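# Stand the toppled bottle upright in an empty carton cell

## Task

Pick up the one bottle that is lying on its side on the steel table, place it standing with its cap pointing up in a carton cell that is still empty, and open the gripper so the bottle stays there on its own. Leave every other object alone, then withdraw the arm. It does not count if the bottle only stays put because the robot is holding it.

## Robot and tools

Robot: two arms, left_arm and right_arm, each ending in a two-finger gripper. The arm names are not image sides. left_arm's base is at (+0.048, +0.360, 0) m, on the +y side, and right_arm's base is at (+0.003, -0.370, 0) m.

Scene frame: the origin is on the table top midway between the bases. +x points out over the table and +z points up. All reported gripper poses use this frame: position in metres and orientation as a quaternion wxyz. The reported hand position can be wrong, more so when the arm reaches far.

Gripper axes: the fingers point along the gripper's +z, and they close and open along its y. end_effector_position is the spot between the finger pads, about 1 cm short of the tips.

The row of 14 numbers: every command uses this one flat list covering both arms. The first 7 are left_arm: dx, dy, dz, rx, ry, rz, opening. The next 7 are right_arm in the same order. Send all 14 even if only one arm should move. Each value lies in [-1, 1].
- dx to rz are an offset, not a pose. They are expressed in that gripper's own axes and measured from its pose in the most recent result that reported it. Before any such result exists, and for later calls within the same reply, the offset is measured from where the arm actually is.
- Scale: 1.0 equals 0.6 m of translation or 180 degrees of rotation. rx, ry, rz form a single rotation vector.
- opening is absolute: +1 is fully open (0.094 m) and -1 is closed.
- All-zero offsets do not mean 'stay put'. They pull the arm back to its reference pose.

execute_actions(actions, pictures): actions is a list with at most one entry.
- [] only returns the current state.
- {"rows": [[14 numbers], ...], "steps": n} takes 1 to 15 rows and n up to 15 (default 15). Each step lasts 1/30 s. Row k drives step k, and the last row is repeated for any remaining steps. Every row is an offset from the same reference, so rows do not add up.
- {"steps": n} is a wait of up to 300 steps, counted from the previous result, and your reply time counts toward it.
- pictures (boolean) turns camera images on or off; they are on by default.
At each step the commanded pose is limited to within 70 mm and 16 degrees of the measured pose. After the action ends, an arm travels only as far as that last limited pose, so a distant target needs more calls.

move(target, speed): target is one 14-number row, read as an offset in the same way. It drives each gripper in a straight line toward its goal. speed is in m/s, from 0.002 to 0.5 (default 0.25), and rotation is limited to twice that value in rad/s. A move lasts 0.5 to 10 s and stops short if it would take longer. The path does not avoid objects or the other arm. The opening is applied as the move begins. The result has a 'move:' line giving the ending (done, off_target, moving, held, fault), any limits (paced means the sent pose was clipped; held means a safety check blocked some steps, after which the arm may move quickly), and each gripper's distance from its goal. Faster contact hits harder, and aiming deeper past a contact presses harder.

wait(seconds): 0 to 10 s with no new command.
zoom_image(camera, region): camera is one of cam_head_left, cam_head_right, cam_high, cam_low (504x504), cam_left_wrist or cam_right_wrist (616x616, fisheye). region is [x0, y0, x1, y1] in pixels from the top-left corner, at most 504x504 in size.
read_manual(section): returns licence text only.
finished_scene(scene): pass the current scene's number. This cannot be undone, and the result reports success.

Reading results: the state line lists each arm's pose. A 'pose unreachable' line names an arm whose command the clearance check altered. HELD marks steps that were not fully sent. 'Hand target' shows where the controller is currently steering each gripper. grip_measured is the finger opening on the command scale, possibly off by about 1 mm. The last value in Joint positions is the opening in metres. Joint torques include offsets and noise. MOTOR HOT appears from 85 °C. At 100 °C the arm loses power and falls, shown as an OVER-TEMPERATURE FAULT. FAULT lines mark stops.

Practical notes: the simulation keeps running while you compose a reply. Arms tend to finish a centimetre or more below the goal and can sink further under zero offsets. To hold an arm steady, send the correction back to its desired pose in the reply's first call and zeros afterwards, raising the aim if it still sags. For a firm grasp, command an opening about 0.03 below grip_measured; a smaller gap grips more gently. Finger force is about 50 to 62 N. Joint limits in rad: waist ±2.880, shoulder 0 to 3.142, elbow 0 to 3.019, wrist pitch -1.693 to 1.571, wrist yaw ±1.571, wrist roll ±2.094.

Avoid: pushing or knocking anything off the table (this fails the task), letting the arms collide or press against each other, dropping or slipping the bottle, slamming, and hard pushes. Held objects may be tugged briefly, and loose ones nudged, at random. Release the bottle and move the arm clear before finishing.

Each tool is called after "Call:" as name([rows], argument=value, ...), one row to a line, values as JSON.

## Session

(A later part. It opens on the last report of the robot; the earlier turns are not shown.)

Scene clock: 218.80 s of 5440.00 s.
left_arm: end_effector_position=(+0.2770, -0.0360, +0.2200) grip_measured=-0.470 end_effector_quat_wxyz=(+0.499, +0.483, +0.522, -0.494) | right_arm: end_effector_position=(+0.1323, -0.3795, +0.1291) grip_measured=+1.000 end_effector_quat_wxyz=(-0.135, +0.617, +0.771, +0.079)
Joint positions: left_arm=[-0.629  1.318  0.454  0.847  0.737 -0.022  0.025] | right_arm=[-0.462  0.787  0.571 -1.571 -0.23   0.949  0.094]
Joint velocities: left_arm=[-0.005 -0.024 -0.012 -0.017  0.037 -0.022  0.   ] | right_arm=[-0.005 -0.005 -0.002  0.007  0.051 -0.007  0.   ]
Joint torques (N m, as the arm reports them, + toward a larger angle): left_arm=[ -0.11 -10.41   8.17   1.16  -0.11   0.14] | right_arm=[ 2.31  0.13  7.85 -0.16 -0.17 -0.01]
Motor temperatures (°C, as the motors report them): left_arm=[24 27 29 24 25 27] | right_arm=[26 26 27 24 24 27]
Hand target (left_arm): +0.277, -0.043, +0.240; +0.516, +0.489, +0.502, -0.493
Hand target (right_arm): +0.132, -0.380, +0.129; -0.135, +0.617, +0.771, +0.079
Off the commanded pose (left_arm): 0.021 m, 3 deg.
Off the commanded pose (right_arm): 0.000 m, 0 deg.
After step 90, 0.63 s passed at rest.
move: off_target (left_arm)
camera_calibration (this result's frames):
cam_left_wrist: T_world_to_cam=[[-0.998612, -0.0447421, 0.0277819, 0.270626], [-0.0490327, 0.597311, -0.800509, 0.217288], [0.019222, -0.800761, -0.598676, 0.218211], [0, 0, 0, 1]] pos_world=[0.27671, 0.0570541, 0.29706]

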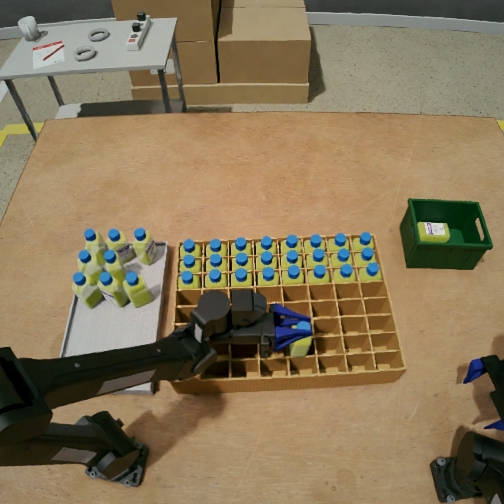

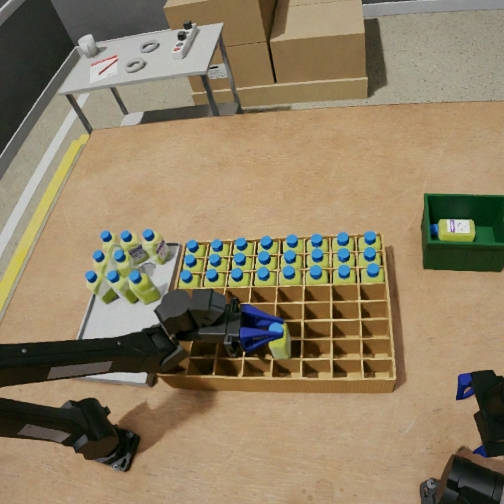

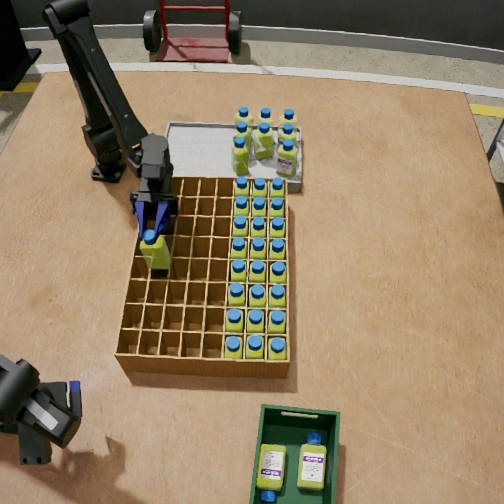

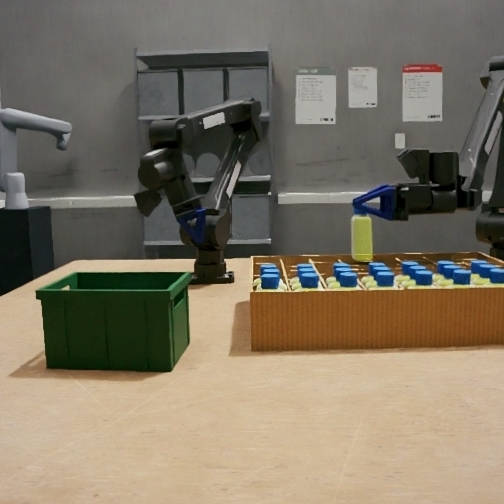

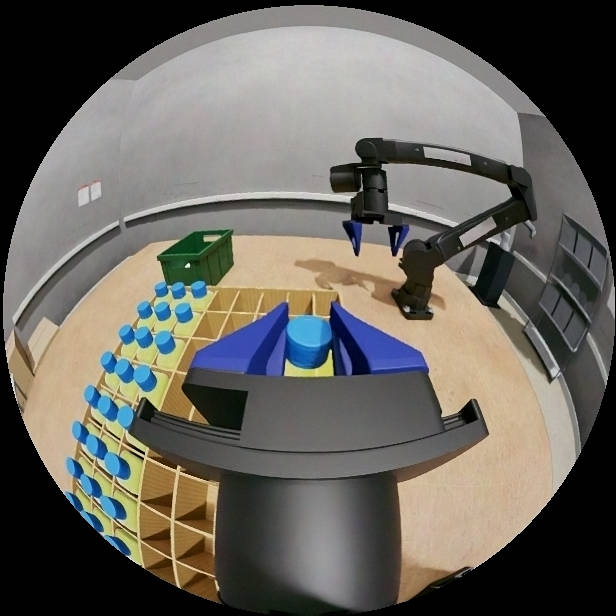

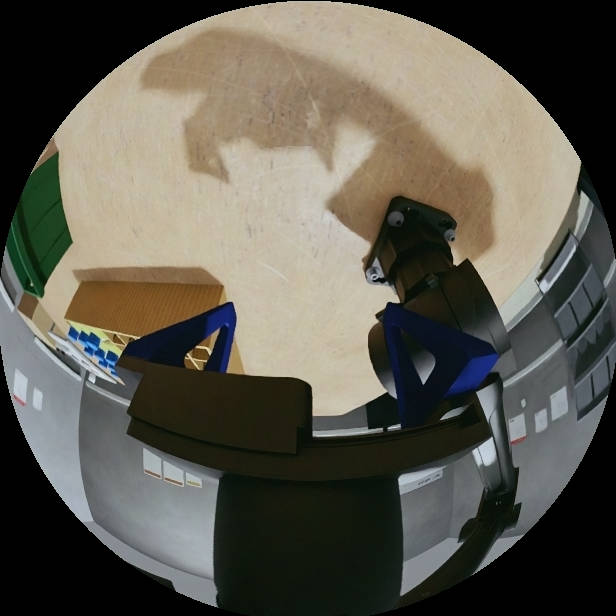

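Call:
move(target=[-0.005,0,0.018,0,-0.012,0,-0.54,0,0,0,0,0,0,1], speed=0.03)

Call:
move(target=[0.05,0,0,0,0,0,-0.54,0,0,0,0,0,0,1], speed=0.02)

Call:
zoom_image(camera="cam_head_left", region=[230, 280, 370, 400])

Call:
zoom_image(camera="cam_high", region=[110, 190, 230, 310])

Scene clock: 223.87 s of 5440.00 s.
left_arm: end_effector_position=(+0.2796, -0.0403, +0.2140) grip_measured=-0.470 end_effector_quat_wxyz=(+0.502, +0.475, +0.525, -0.496) | right_arm: end_effector_position=(+0.1323, -0.3795, +0.1291) grip_measured=+1.000 end_effector_quat_wxyz=(-0.135, +0.617, +0.771, +0.079)
Joint positions: left_arm=[-0.637  1.357  0.454  0.899  0.716 -0.04   0.025] | right_arm=[-0.462  0.787  0.571 -1.571 -0.23   0.949  0.094]
Joint velocities: left_arm=[-0.015  0.005 -0.017  0.002  0.022 -0.066 -0.001] | right_arm=[-0.005  0.015  0.007 -0.007  0.007 -0.051  0.   ]
Joint torques (N m, as the arm reports them, + toward a larger angle): left_arm=[-0.72 -8.04  6.64  2.34 -0.12 -0.1 ] | right_arm=[ 2.49  0.01  7.84 -0.17 -0.15 -0.01]
Motor temperatures (°C, as the motors report them): left_arm=[24 27 30 24 25 27] | right_arm=[26 26 27 24 24 27]
Hand target (left_arm): +0.277, -0.047, +0.223; +0.509, +0.474, +0.513, -0.503
Hand target (right_arm): +0.132, -0.380, +0.129; -0.135, +0.617, +0.771, +0.079
Off the commanded pose (left_arm): 0.011 m, 2 deg.
Off the commanded pose (right_arm): 0.000 m, 0 deg.
After step 90, 1.17 s passed at rest.
move: off_target (left_arm)
camera_calibration (this result's frames):
cam_left_wrist: T_world_to_cam=[[-0.997667, -0.056756, 0.0379462, 0.270201], [-0.0641412, 0.588775, -0.805748, 0.220191], [0.0233893, -0.806302, -0.591041, 0.208111], [0, 0, 0, 1]] pos_world=[0.278827, 0.0534933, 0.290168]

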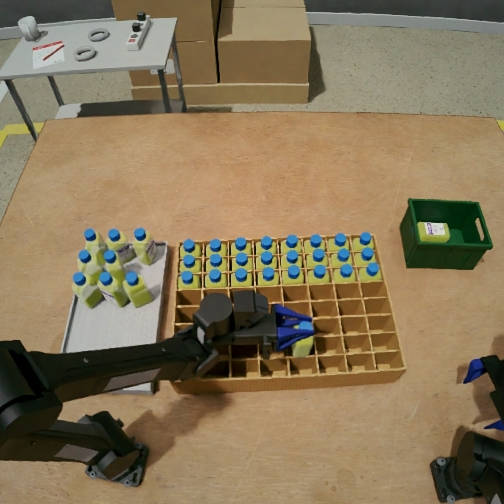

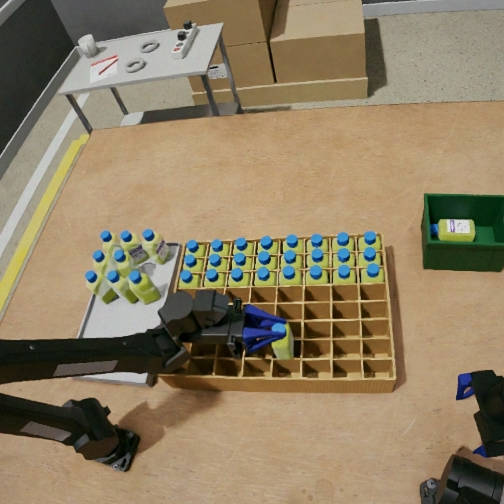

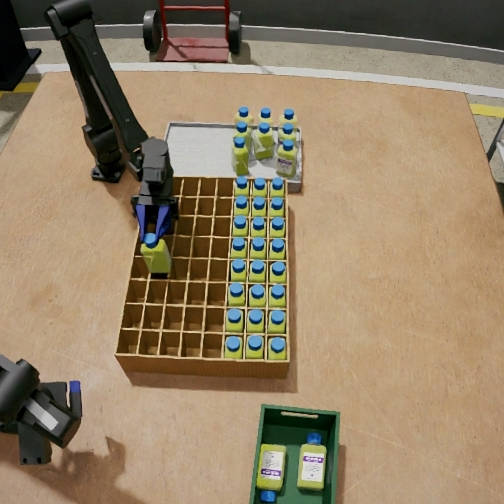

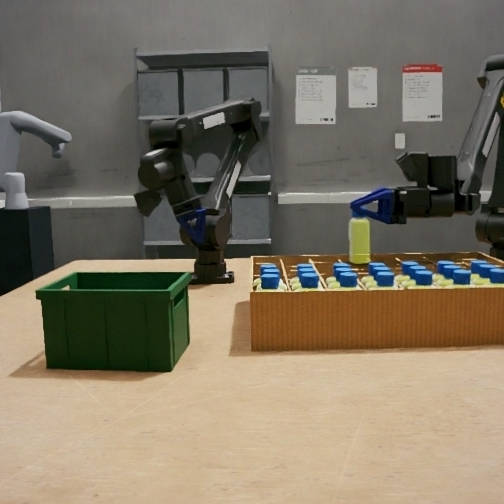

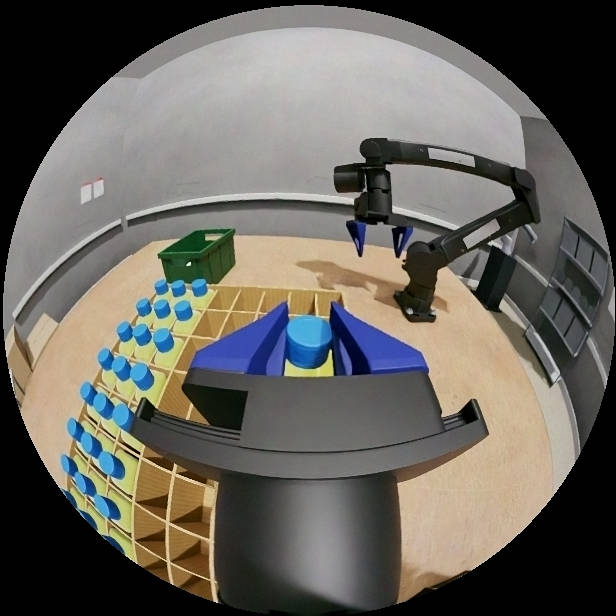

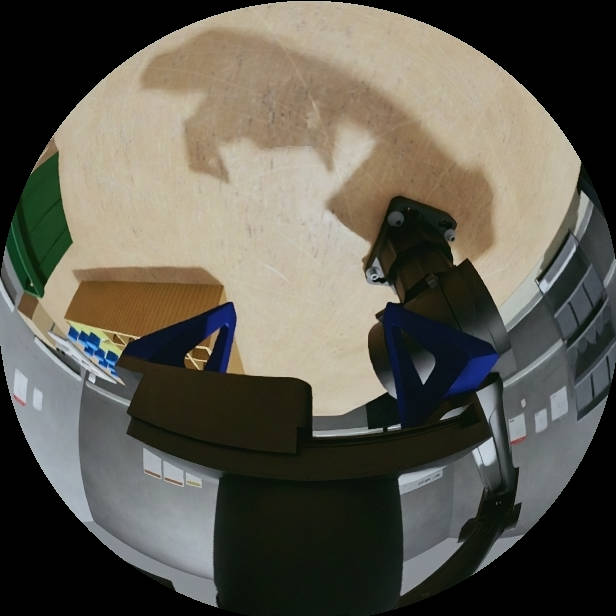

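Scene clock: 225.60 s of 5440.00 s.
left_arm: end_effector_position=(+0.2800, -0.0410, +0.2104) grip_measured=-0.470 end_effector_quat_wxyz=(+0.520, +0.471, +0.507, -0.502) | right_arm: end_effector_position=(+0.1323, -0.3795, +0.1291) grip_measured=+1.000 end_effector_quat_wxyz=(-0.135, +0.617, +0.771, +0.079)
Joint positions: left_arm=[-0.637  1.418  0.443  1.032  0.717 -0.056  0.025] | right_arm=[-0.462  0.787  0.571 -1.571 -0.23   0.949  0.094]
Joint velocities: left_arm=[-0.005 -0.015 -0.012  0.017 -0.066 -0.081 -0.001] | right_arm=[ 0.005 -0.005 -0.002 -0.012  0.022 -0.007  0.   ]
Joint torques (N m, as the arm reports them, + toward a larger angle): left_arm=[ 0.32 -5.06  4.18  1.32 -0.15  0.22] | right_arm=[ 2.16  0.06  7.79 -0.12 -0.15  0.  ]
Motor temperatures (°C, as the motors report them): left_arm=[24 27 29 24 25 27] | right_arm=[26 26 27 24 24 27]
Hand target (left_arm): +0.278, -0.040, +0.184; +0.502, +0.476, +0.525, -0.496
Hand target (right_arm): +0.132, -0.380, +0.129; -0.135, +0.617, +0.771, +0.079
Off the commanded pose (left_arm): 0.026 m, 3 deg.
Off the commanded pose (right_arm): 0.000 m, 0 deg.
move: off_target (left_arm)
camera_calibration (this result's frames):
cam_left_wrist: T_world_to_cam=[[-0.99844, -0.054141, 0.0136198, 0.276202], [-0.0412964, 0.552074, -0.832772, 0.215489], [0.037568, -0.832035, -0.553449, 0.192472], [0, 0, 0, 1]] pos_world=[0.277439, 0.0561314, 0.282215]

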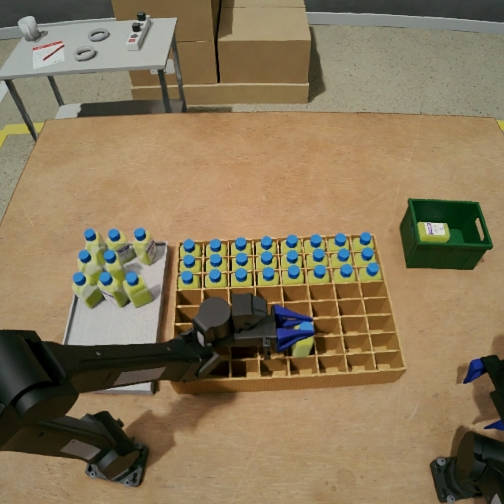

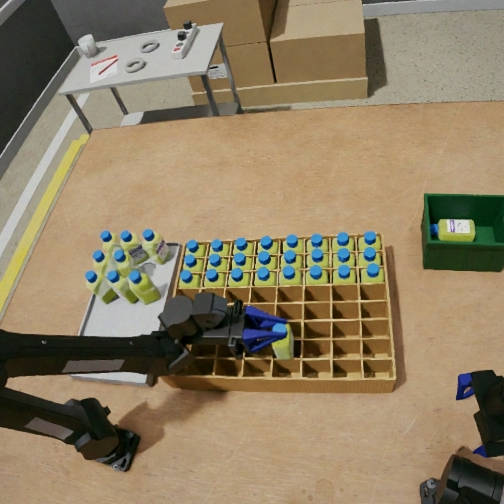

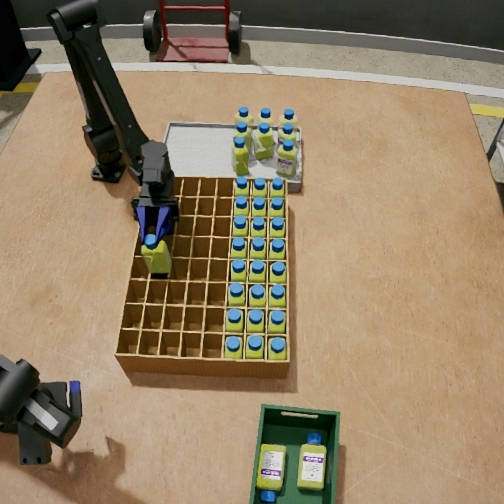

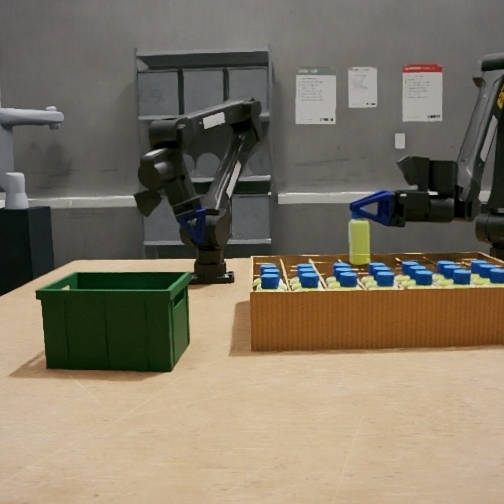

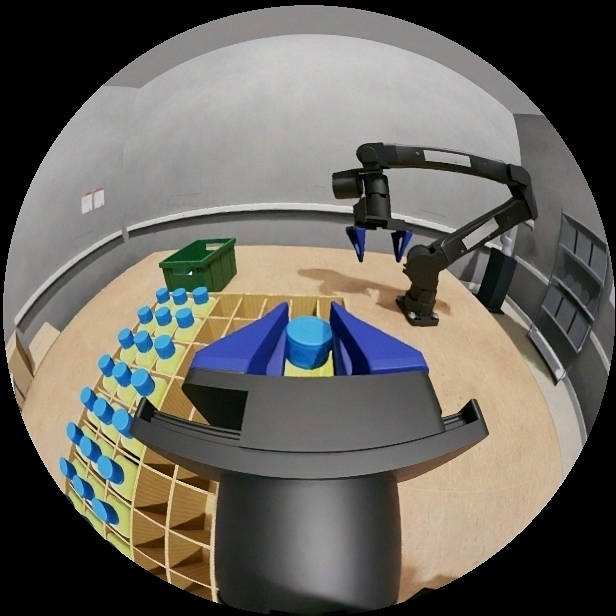

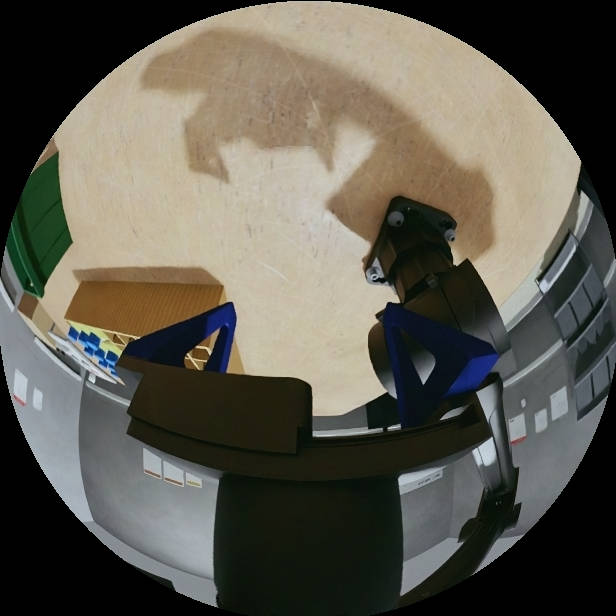

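Region (230, 280, 370, 400) of cam_head_left's 504x504 image, scaled by 3.600, with more detail than that image has; it fills the top 432 rows of this view, and the rest is white.

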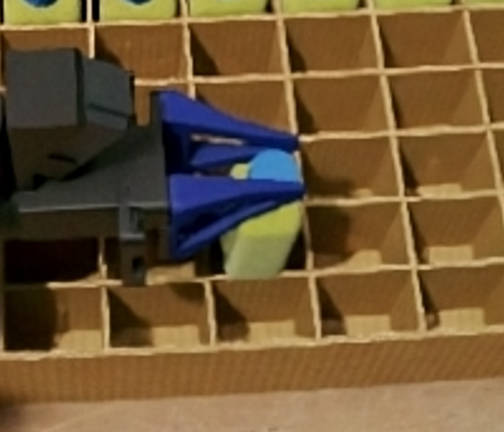

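Region (110, 190, 230, 310) of cam_high's 504x504 image, scaled by 4.200, with more detail than that image has.

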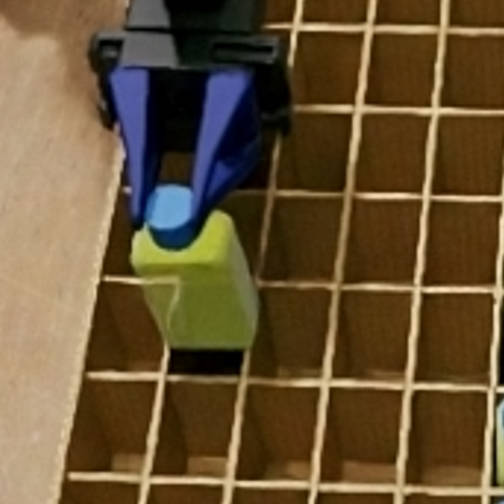

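Call:
move(target=[-0.045,0.0,0.025,0,0.005,0.014,-0.54,0,0,0,0,0,0,1], speed=0.03)

Call:
zoom_image(camera="cam_head_left", region=[230, 280, 370, 400])

Call:
zoom_image(camera="cam_high", region=[110, 190, 230, 310])

Call:
zoom_image(camera="cam_low", region=[300, 140, 504, 320])

Scene clock: 232.30 s of 5440.00 s.
left_arm: end_effector_position=(+0.2790, -0.0419, +0.2121) grip_measured=-0.470 end_effector_quat_wxyz=(+0.507, +0.479, +0.526, -0.486) | right_arm: end_effector_position=(+0.1323, -0.3795, +0.1291) grip_measured=+1.000 end_effector_quat_wxyz=(-0.135, +0.617, +0.771, +0.079)
Joint positions: left_arm=[-0.647  1.353  0.453  0.884  0.694 -0.015  0.025] | right_arm=[-0.462  0.787  0.571 -1.571 -0.23   0.949  0.094]
Joint velocities: left_arm=[-0.015 -0.015 -0.012 -0.002  0.007  0.037  0.   ] | right_arm=[ 0.015  0.005  0.012  0.012 -0.007 -0.022  0.   ]
Joint torques (N m, as the arm reports them, + toward a larger angle): left_arm=[ -0.63 -10.23   8.92   1.12  -0.08   0.22] | right_arm=[ 2.25 -0.07  7.85 -0.13 -0.17  0.01]
Motor temperatures (°C, as the motors report them): left_arm=[24 27 29 24 25 27] | right_arm=[26 26 27 24 24 27]
Hand target (left_arm): +0.280, -0.053, +0.238; +0.527, +0.485, +0.500, -0.486
Hand target (right_arm): +0.132, -0.380, +0.129; -0.135, +0.617, +0.771, +0.079
Off the commanded pose (left_arm): 0.029 m, 4 deg.
Off the commanded pose (right_arm): 0.000 m, 0 deg.
After step 90, 2.43 s passed at rest.
move: off_target (left_arm)
camera_calibration (this result's frames):
cam_left_wrist: T_world_to_cam=[[-0.997443, -0.0686441, 0.0198818, 0.272916], [-0.0569987, 0.596308, -0.80073, 0.216843], [0.0431097, -0.799816, -0.598696, 0.202139], [0, 0, 0, 1]] pos_world=[0.275864, 0.0511025, 0.289226]

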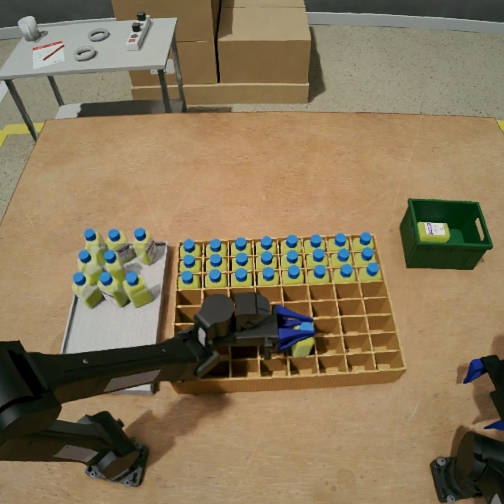

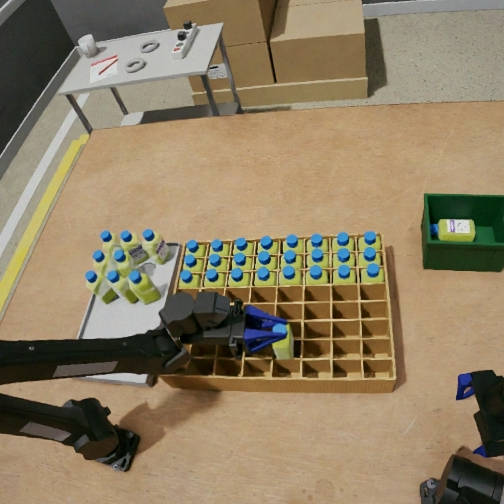

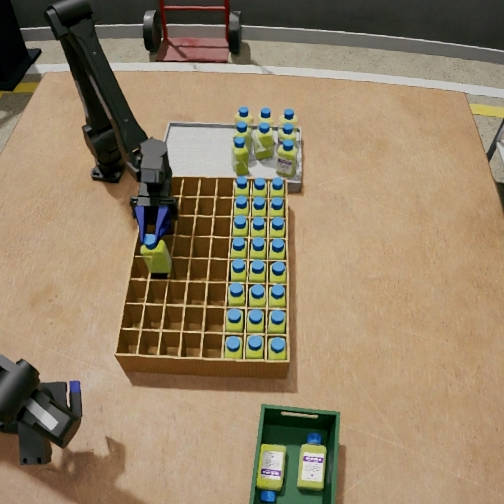

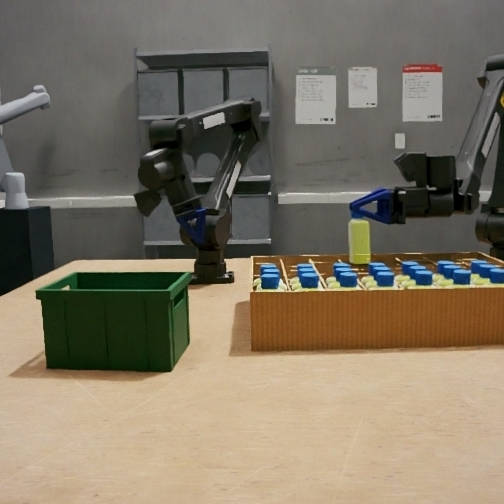

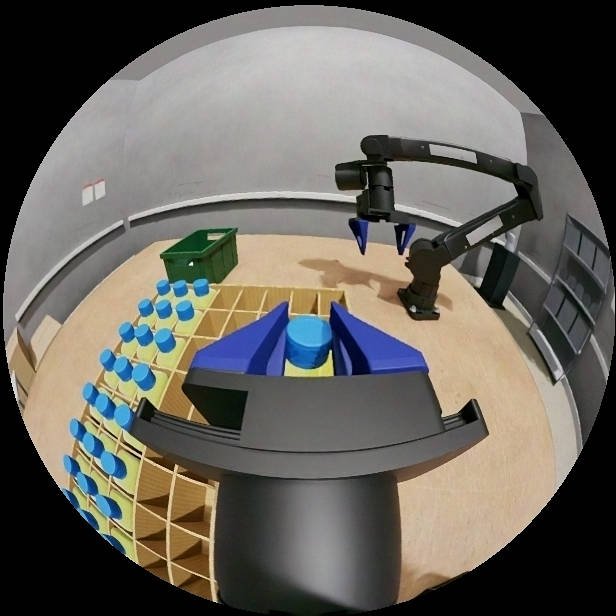

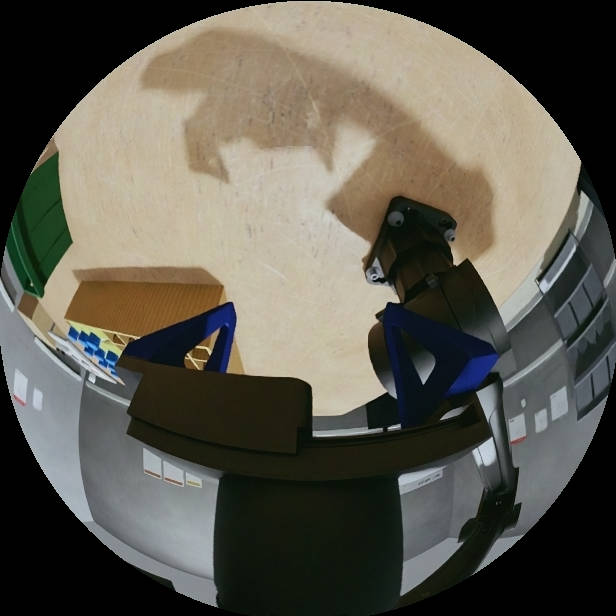

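Region (230, 280, 370, 400) of cam_head_left's 504x504 image, scaled by 3.600, with more detail than that image has; it fills the top 432 rows of this view, and the rest is white.

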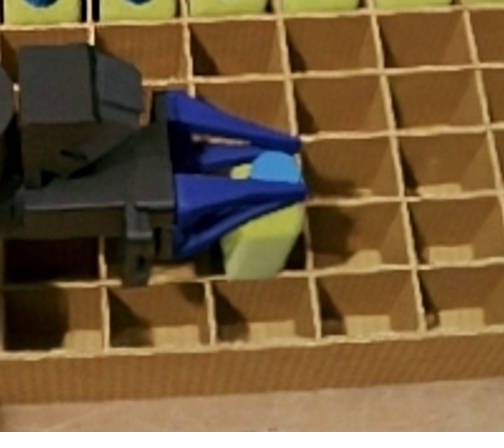

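Region (110, 190, 230, 310) of cam_high's 504x504 image, scaled by 4.200, with more detail than that image has.

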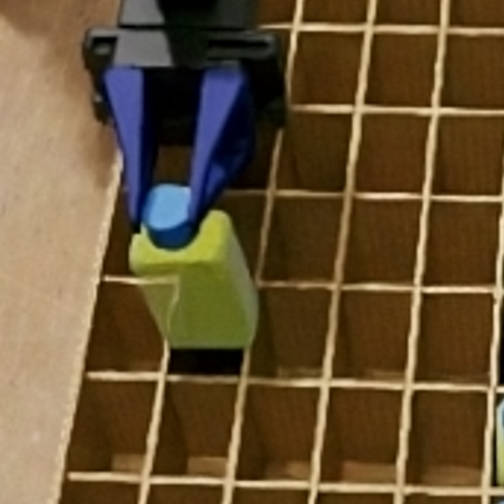

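Region (300, 140, 504, 320) of cam_low's 504x504 image, scaled by 2.471, with more detail than that image has; it fills the top 445 rows of this view, and the rest is white.

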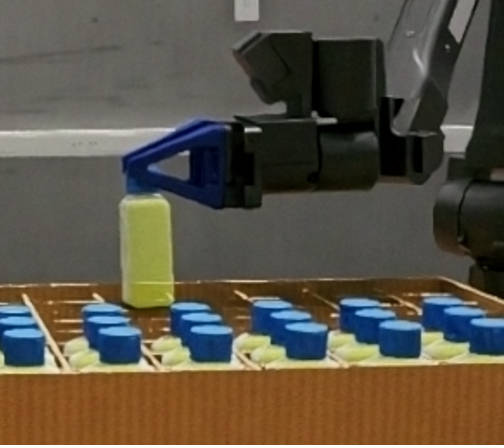

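Call:
execute_actions(actions=[])

Scene clock: 239.03 s of 5440.00 s.
left_arm: end_effector_position=(+0.2789, -0.0421, +0.2122) grip_measured=-0.470 end_effector_quat_wxyz=(+0.507, +0.479, +0.526, -0.486) | right_arm: end_effector_position=(+0.1323, -0.3795, +0.1291) grip_measured=+1.000 end_effector_quat_wxyz=(-0.135, +0.617, +0.771, +0.079)
Joint positions: left_arm=[-0.647  1.353  0.453  0.884  0.694 -0.014  0.025] | right_arm=[-0.462  0.787  0.571 -1.571 -0.23   0.949  0.094]
Joint velocities: left_arm=[-0.005  0.005 -0.012  0.027 -0.022  0.066 -0.001] | right_arm=[ 0.005 -0.005  0.022  0.007 -0.022 -0.007  0.   ]
Joint torques (N m, as the arm reports them, + toward a larger angle): left_arm=[ -0.67 -10.16   9.     0.89  -0.08   0.23] | right_arm=[ 2.53  0.02  7.92 -0.12 -0.15  0.  ]
Motor temperatures (°C, as the motors report them): left_arm=[24 27 30 24 25 27] | right_arm=[26 26 27 24 24 27]
Hand target (left_arm): +0.280, -0.053, +0.239; +0.527, +0.485, +0.500, -0.487
Hand target (right_arm): +0.132, -0.380, +0.129; -0.135, +0.617, +0.771, +0.079
Off the commanded pose (left_arm): 0.029 m, 4 deg.
Off the commanded pose (right_arm): 0.000 m, 0 deg.
Steps of this call (steps 1 to 90: nothing new was sent; then 3.73 s passed at rest). Readings (end_effector_position):
1: left_arm (+0.2790, -0.0419, +0.2121) | right_arm (+0.1323, -0.3795, +0.1291)
2: left_arm (+0.2791, -0.0420, +0.2123) | right_arm (+0.1323, -0.3795, +0.1291)
4: left_arm (+0.2789, -0.0421, +0.2122) | right_arm (+0.1323, -0.3795, +0.1291)
8: left_arm (+0.2789, -0.0421, +0.2122) | right_arm (+0.1323, -0.3795, +0.1291)
90: the state above
camera_calibration (this result's frames):
cam_left_wrist: T_world_to_cam=[[-0.997477, -0.0682593, 0.0195004, 0.272935], [-0.0564636, 0.59635, -0.800736, 0.216867], [0.0430286, -0.799817, -0.5987, 0.202083], [0, 0, 0, 1]] pos_world=[0.275796, 0.0509311, 0.289318]

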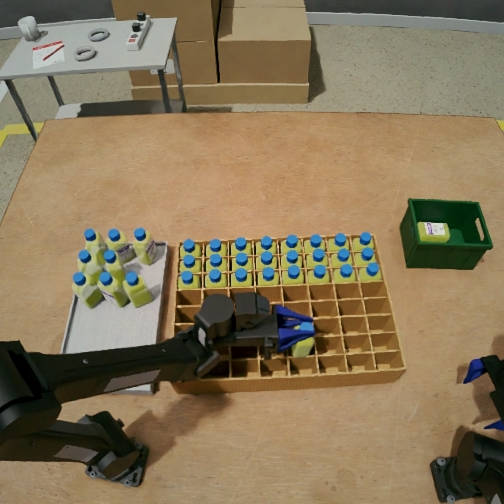

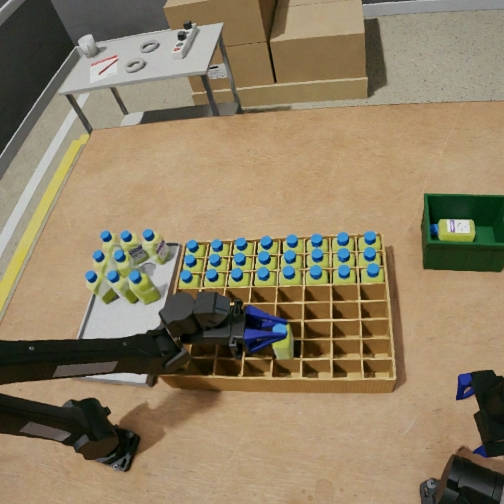

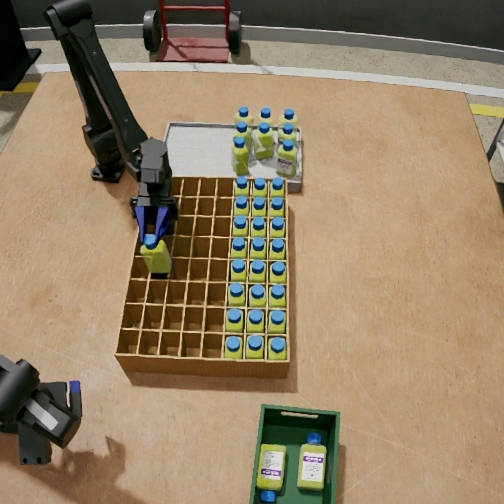

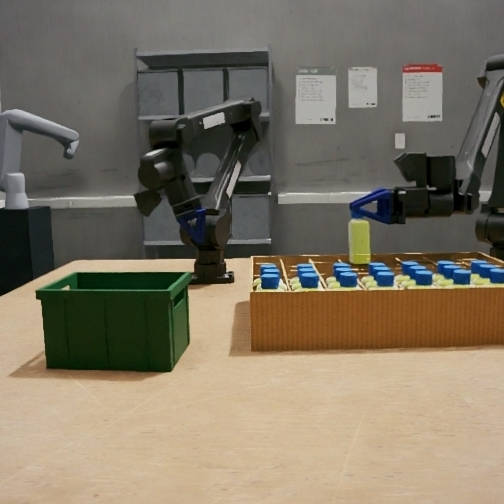

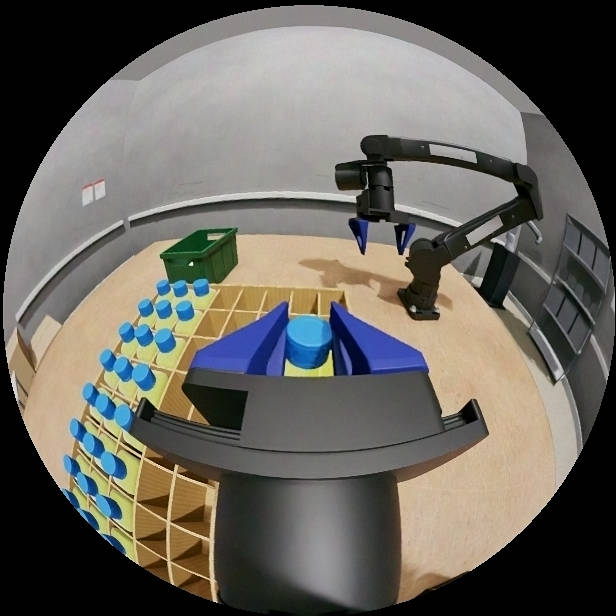

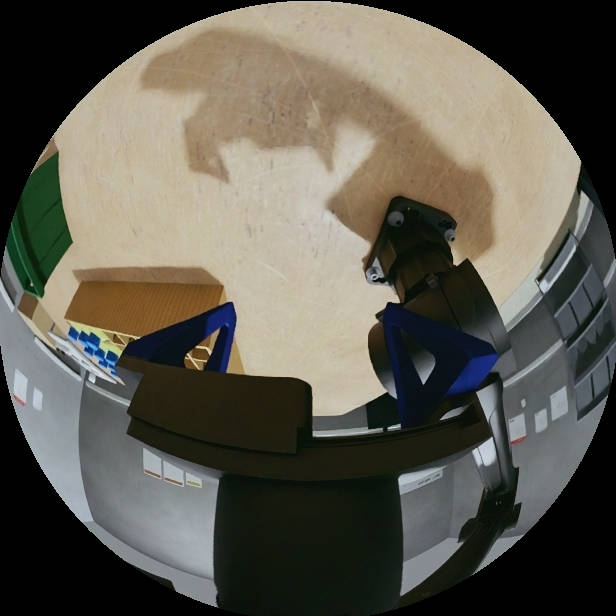

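Call:
move(target=[-0.1,0.005,0.025,0,0,0,-0.54,0,0,0,0,0,0,1], speed=0.08)

Call:
zoom_image(camera="cam_head_left", region=[230,280,370,400])

Call:
zoom_image(camera="cam_high", region=[110,190,230,310])

Scene clock: 243.00 s of 5440.00 s.
left_arm: end_effector_position=(+0.2819, -0.0441, +0.2412) grip_measured=-0.470 end_effector_quat_wxyz=(+0.490, +0.478, +0.548, -0.480) | right_arm: end_effector_position=(+0.1323, -0.3795, +0.1291) grip_measured=+1.000 end_effector_quat_wxyz=(-0.135, +0.617, +0.771, +0.079)
Joint positions: left_arm=[-0.65   1.234  0.509  0.651  0.68  -0.01   0.025] | right_arm=[-0.462  0.787  0.571 -1.571 -0.23   0.949  0.094]
Joint velocities: left_arm=[-0.015  0.005  0.007 -0.002  0.037 -0.051  0.   ] | right_arm=[ 0.005 -0.005 -0.002 -0.002 -0.037 -0.037  0.   ]
Joint torques (N m, as the arm reports them, + toward a larger angle): left_arm=[-0.63 -9.37 10.57  1.19 -0.09  0.01] | right_arm=[ 2.45  0.16  7.84 -0.2  -0.15  0.  ]
Motor temperatures (°C, as the motors report them): left_arm=[24 27 30 24 25 27] | right_arm=[26 26 27 24 24 27]
Hand target (left_arm): +0.283, -0.055, +0.273; +0.507, +0.479, +0.526, -0.486
Hand target (right_arm): +0.132, -0.380, +0.129; -0.135, +0.617, +0.771, +0.079
Off the commanded pose (left_arm): 0.034 m, 3 deg.
Off the commanded pose (right_arm): 0.000 m, 0 deg.
move: off_target (left_arm)
camera_calibration (this result's frames):
cam_left_wrist: T_world_to_cam=[[-0.995344, -0.0814131, 0.0515906, 0.266223], [-0.0914855, 0.629576, -0.771534, 0.24573], [0.0303328, -0.772662, -0.634093, 0.230994], [0, 0, 0, 1]] pos_world=[0.280458, 0.0454492, 0.322326]

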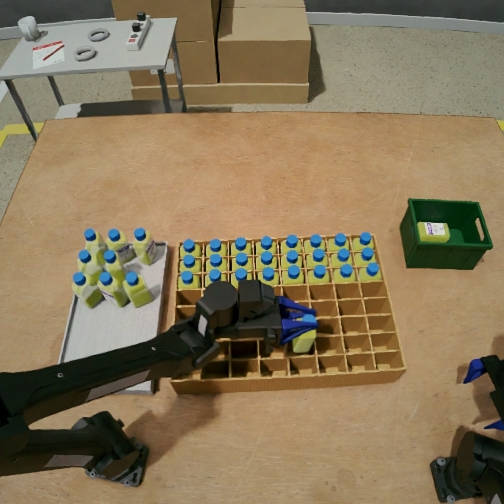

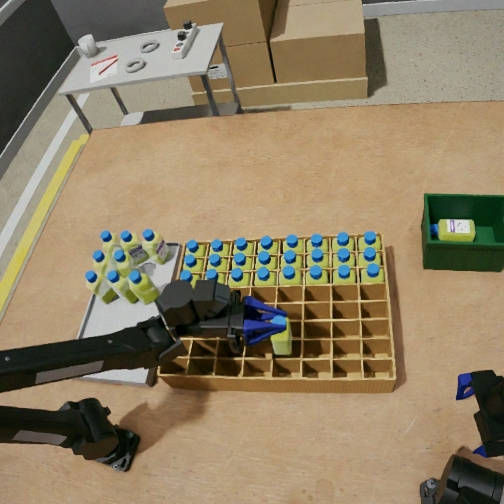

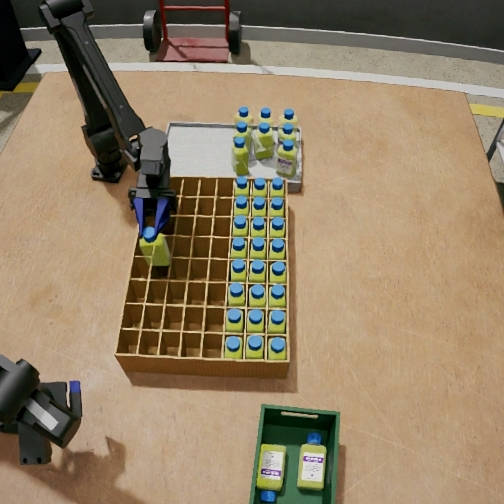

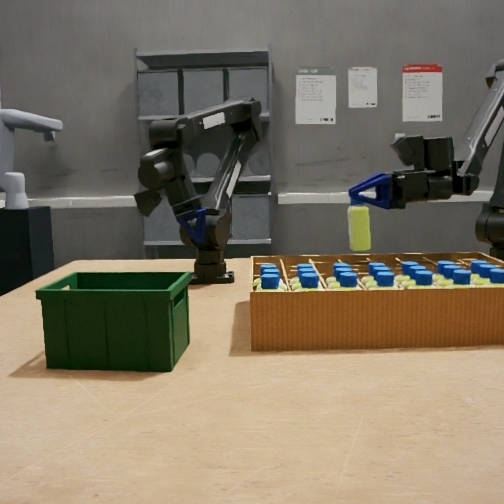

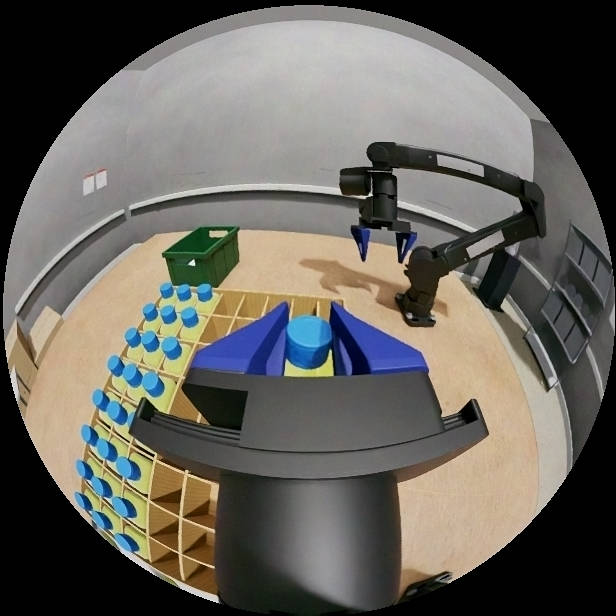

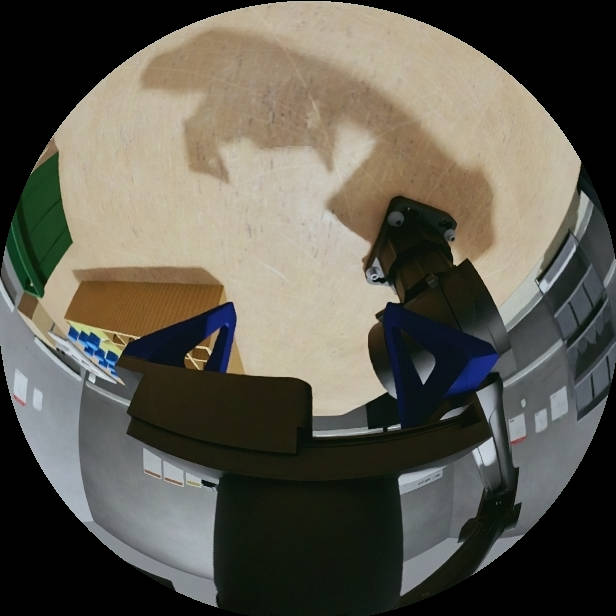

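Region (230, 280, 370, 400) of cam_head_left's 504x504 image, scaled by 3.600, with more detail than that image has; it fills the top 432 rows of this view, and the rest is white.

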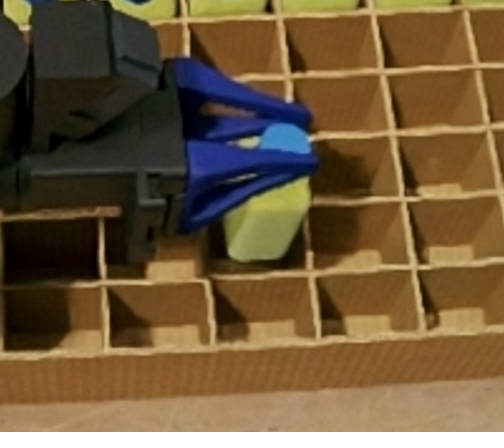

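Region (110, 190, 230, 310) of cam_high's 504x504 image, scaled by 4.200, with more detail than that image has.

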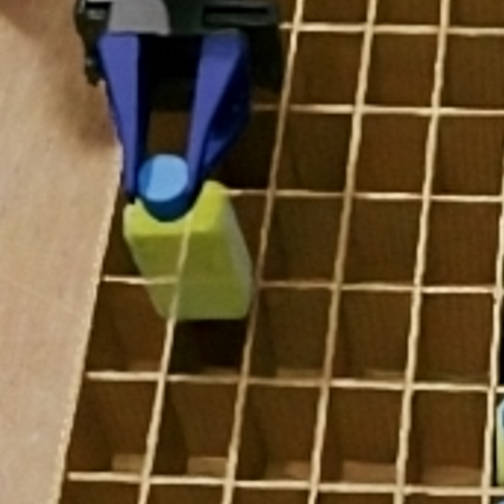

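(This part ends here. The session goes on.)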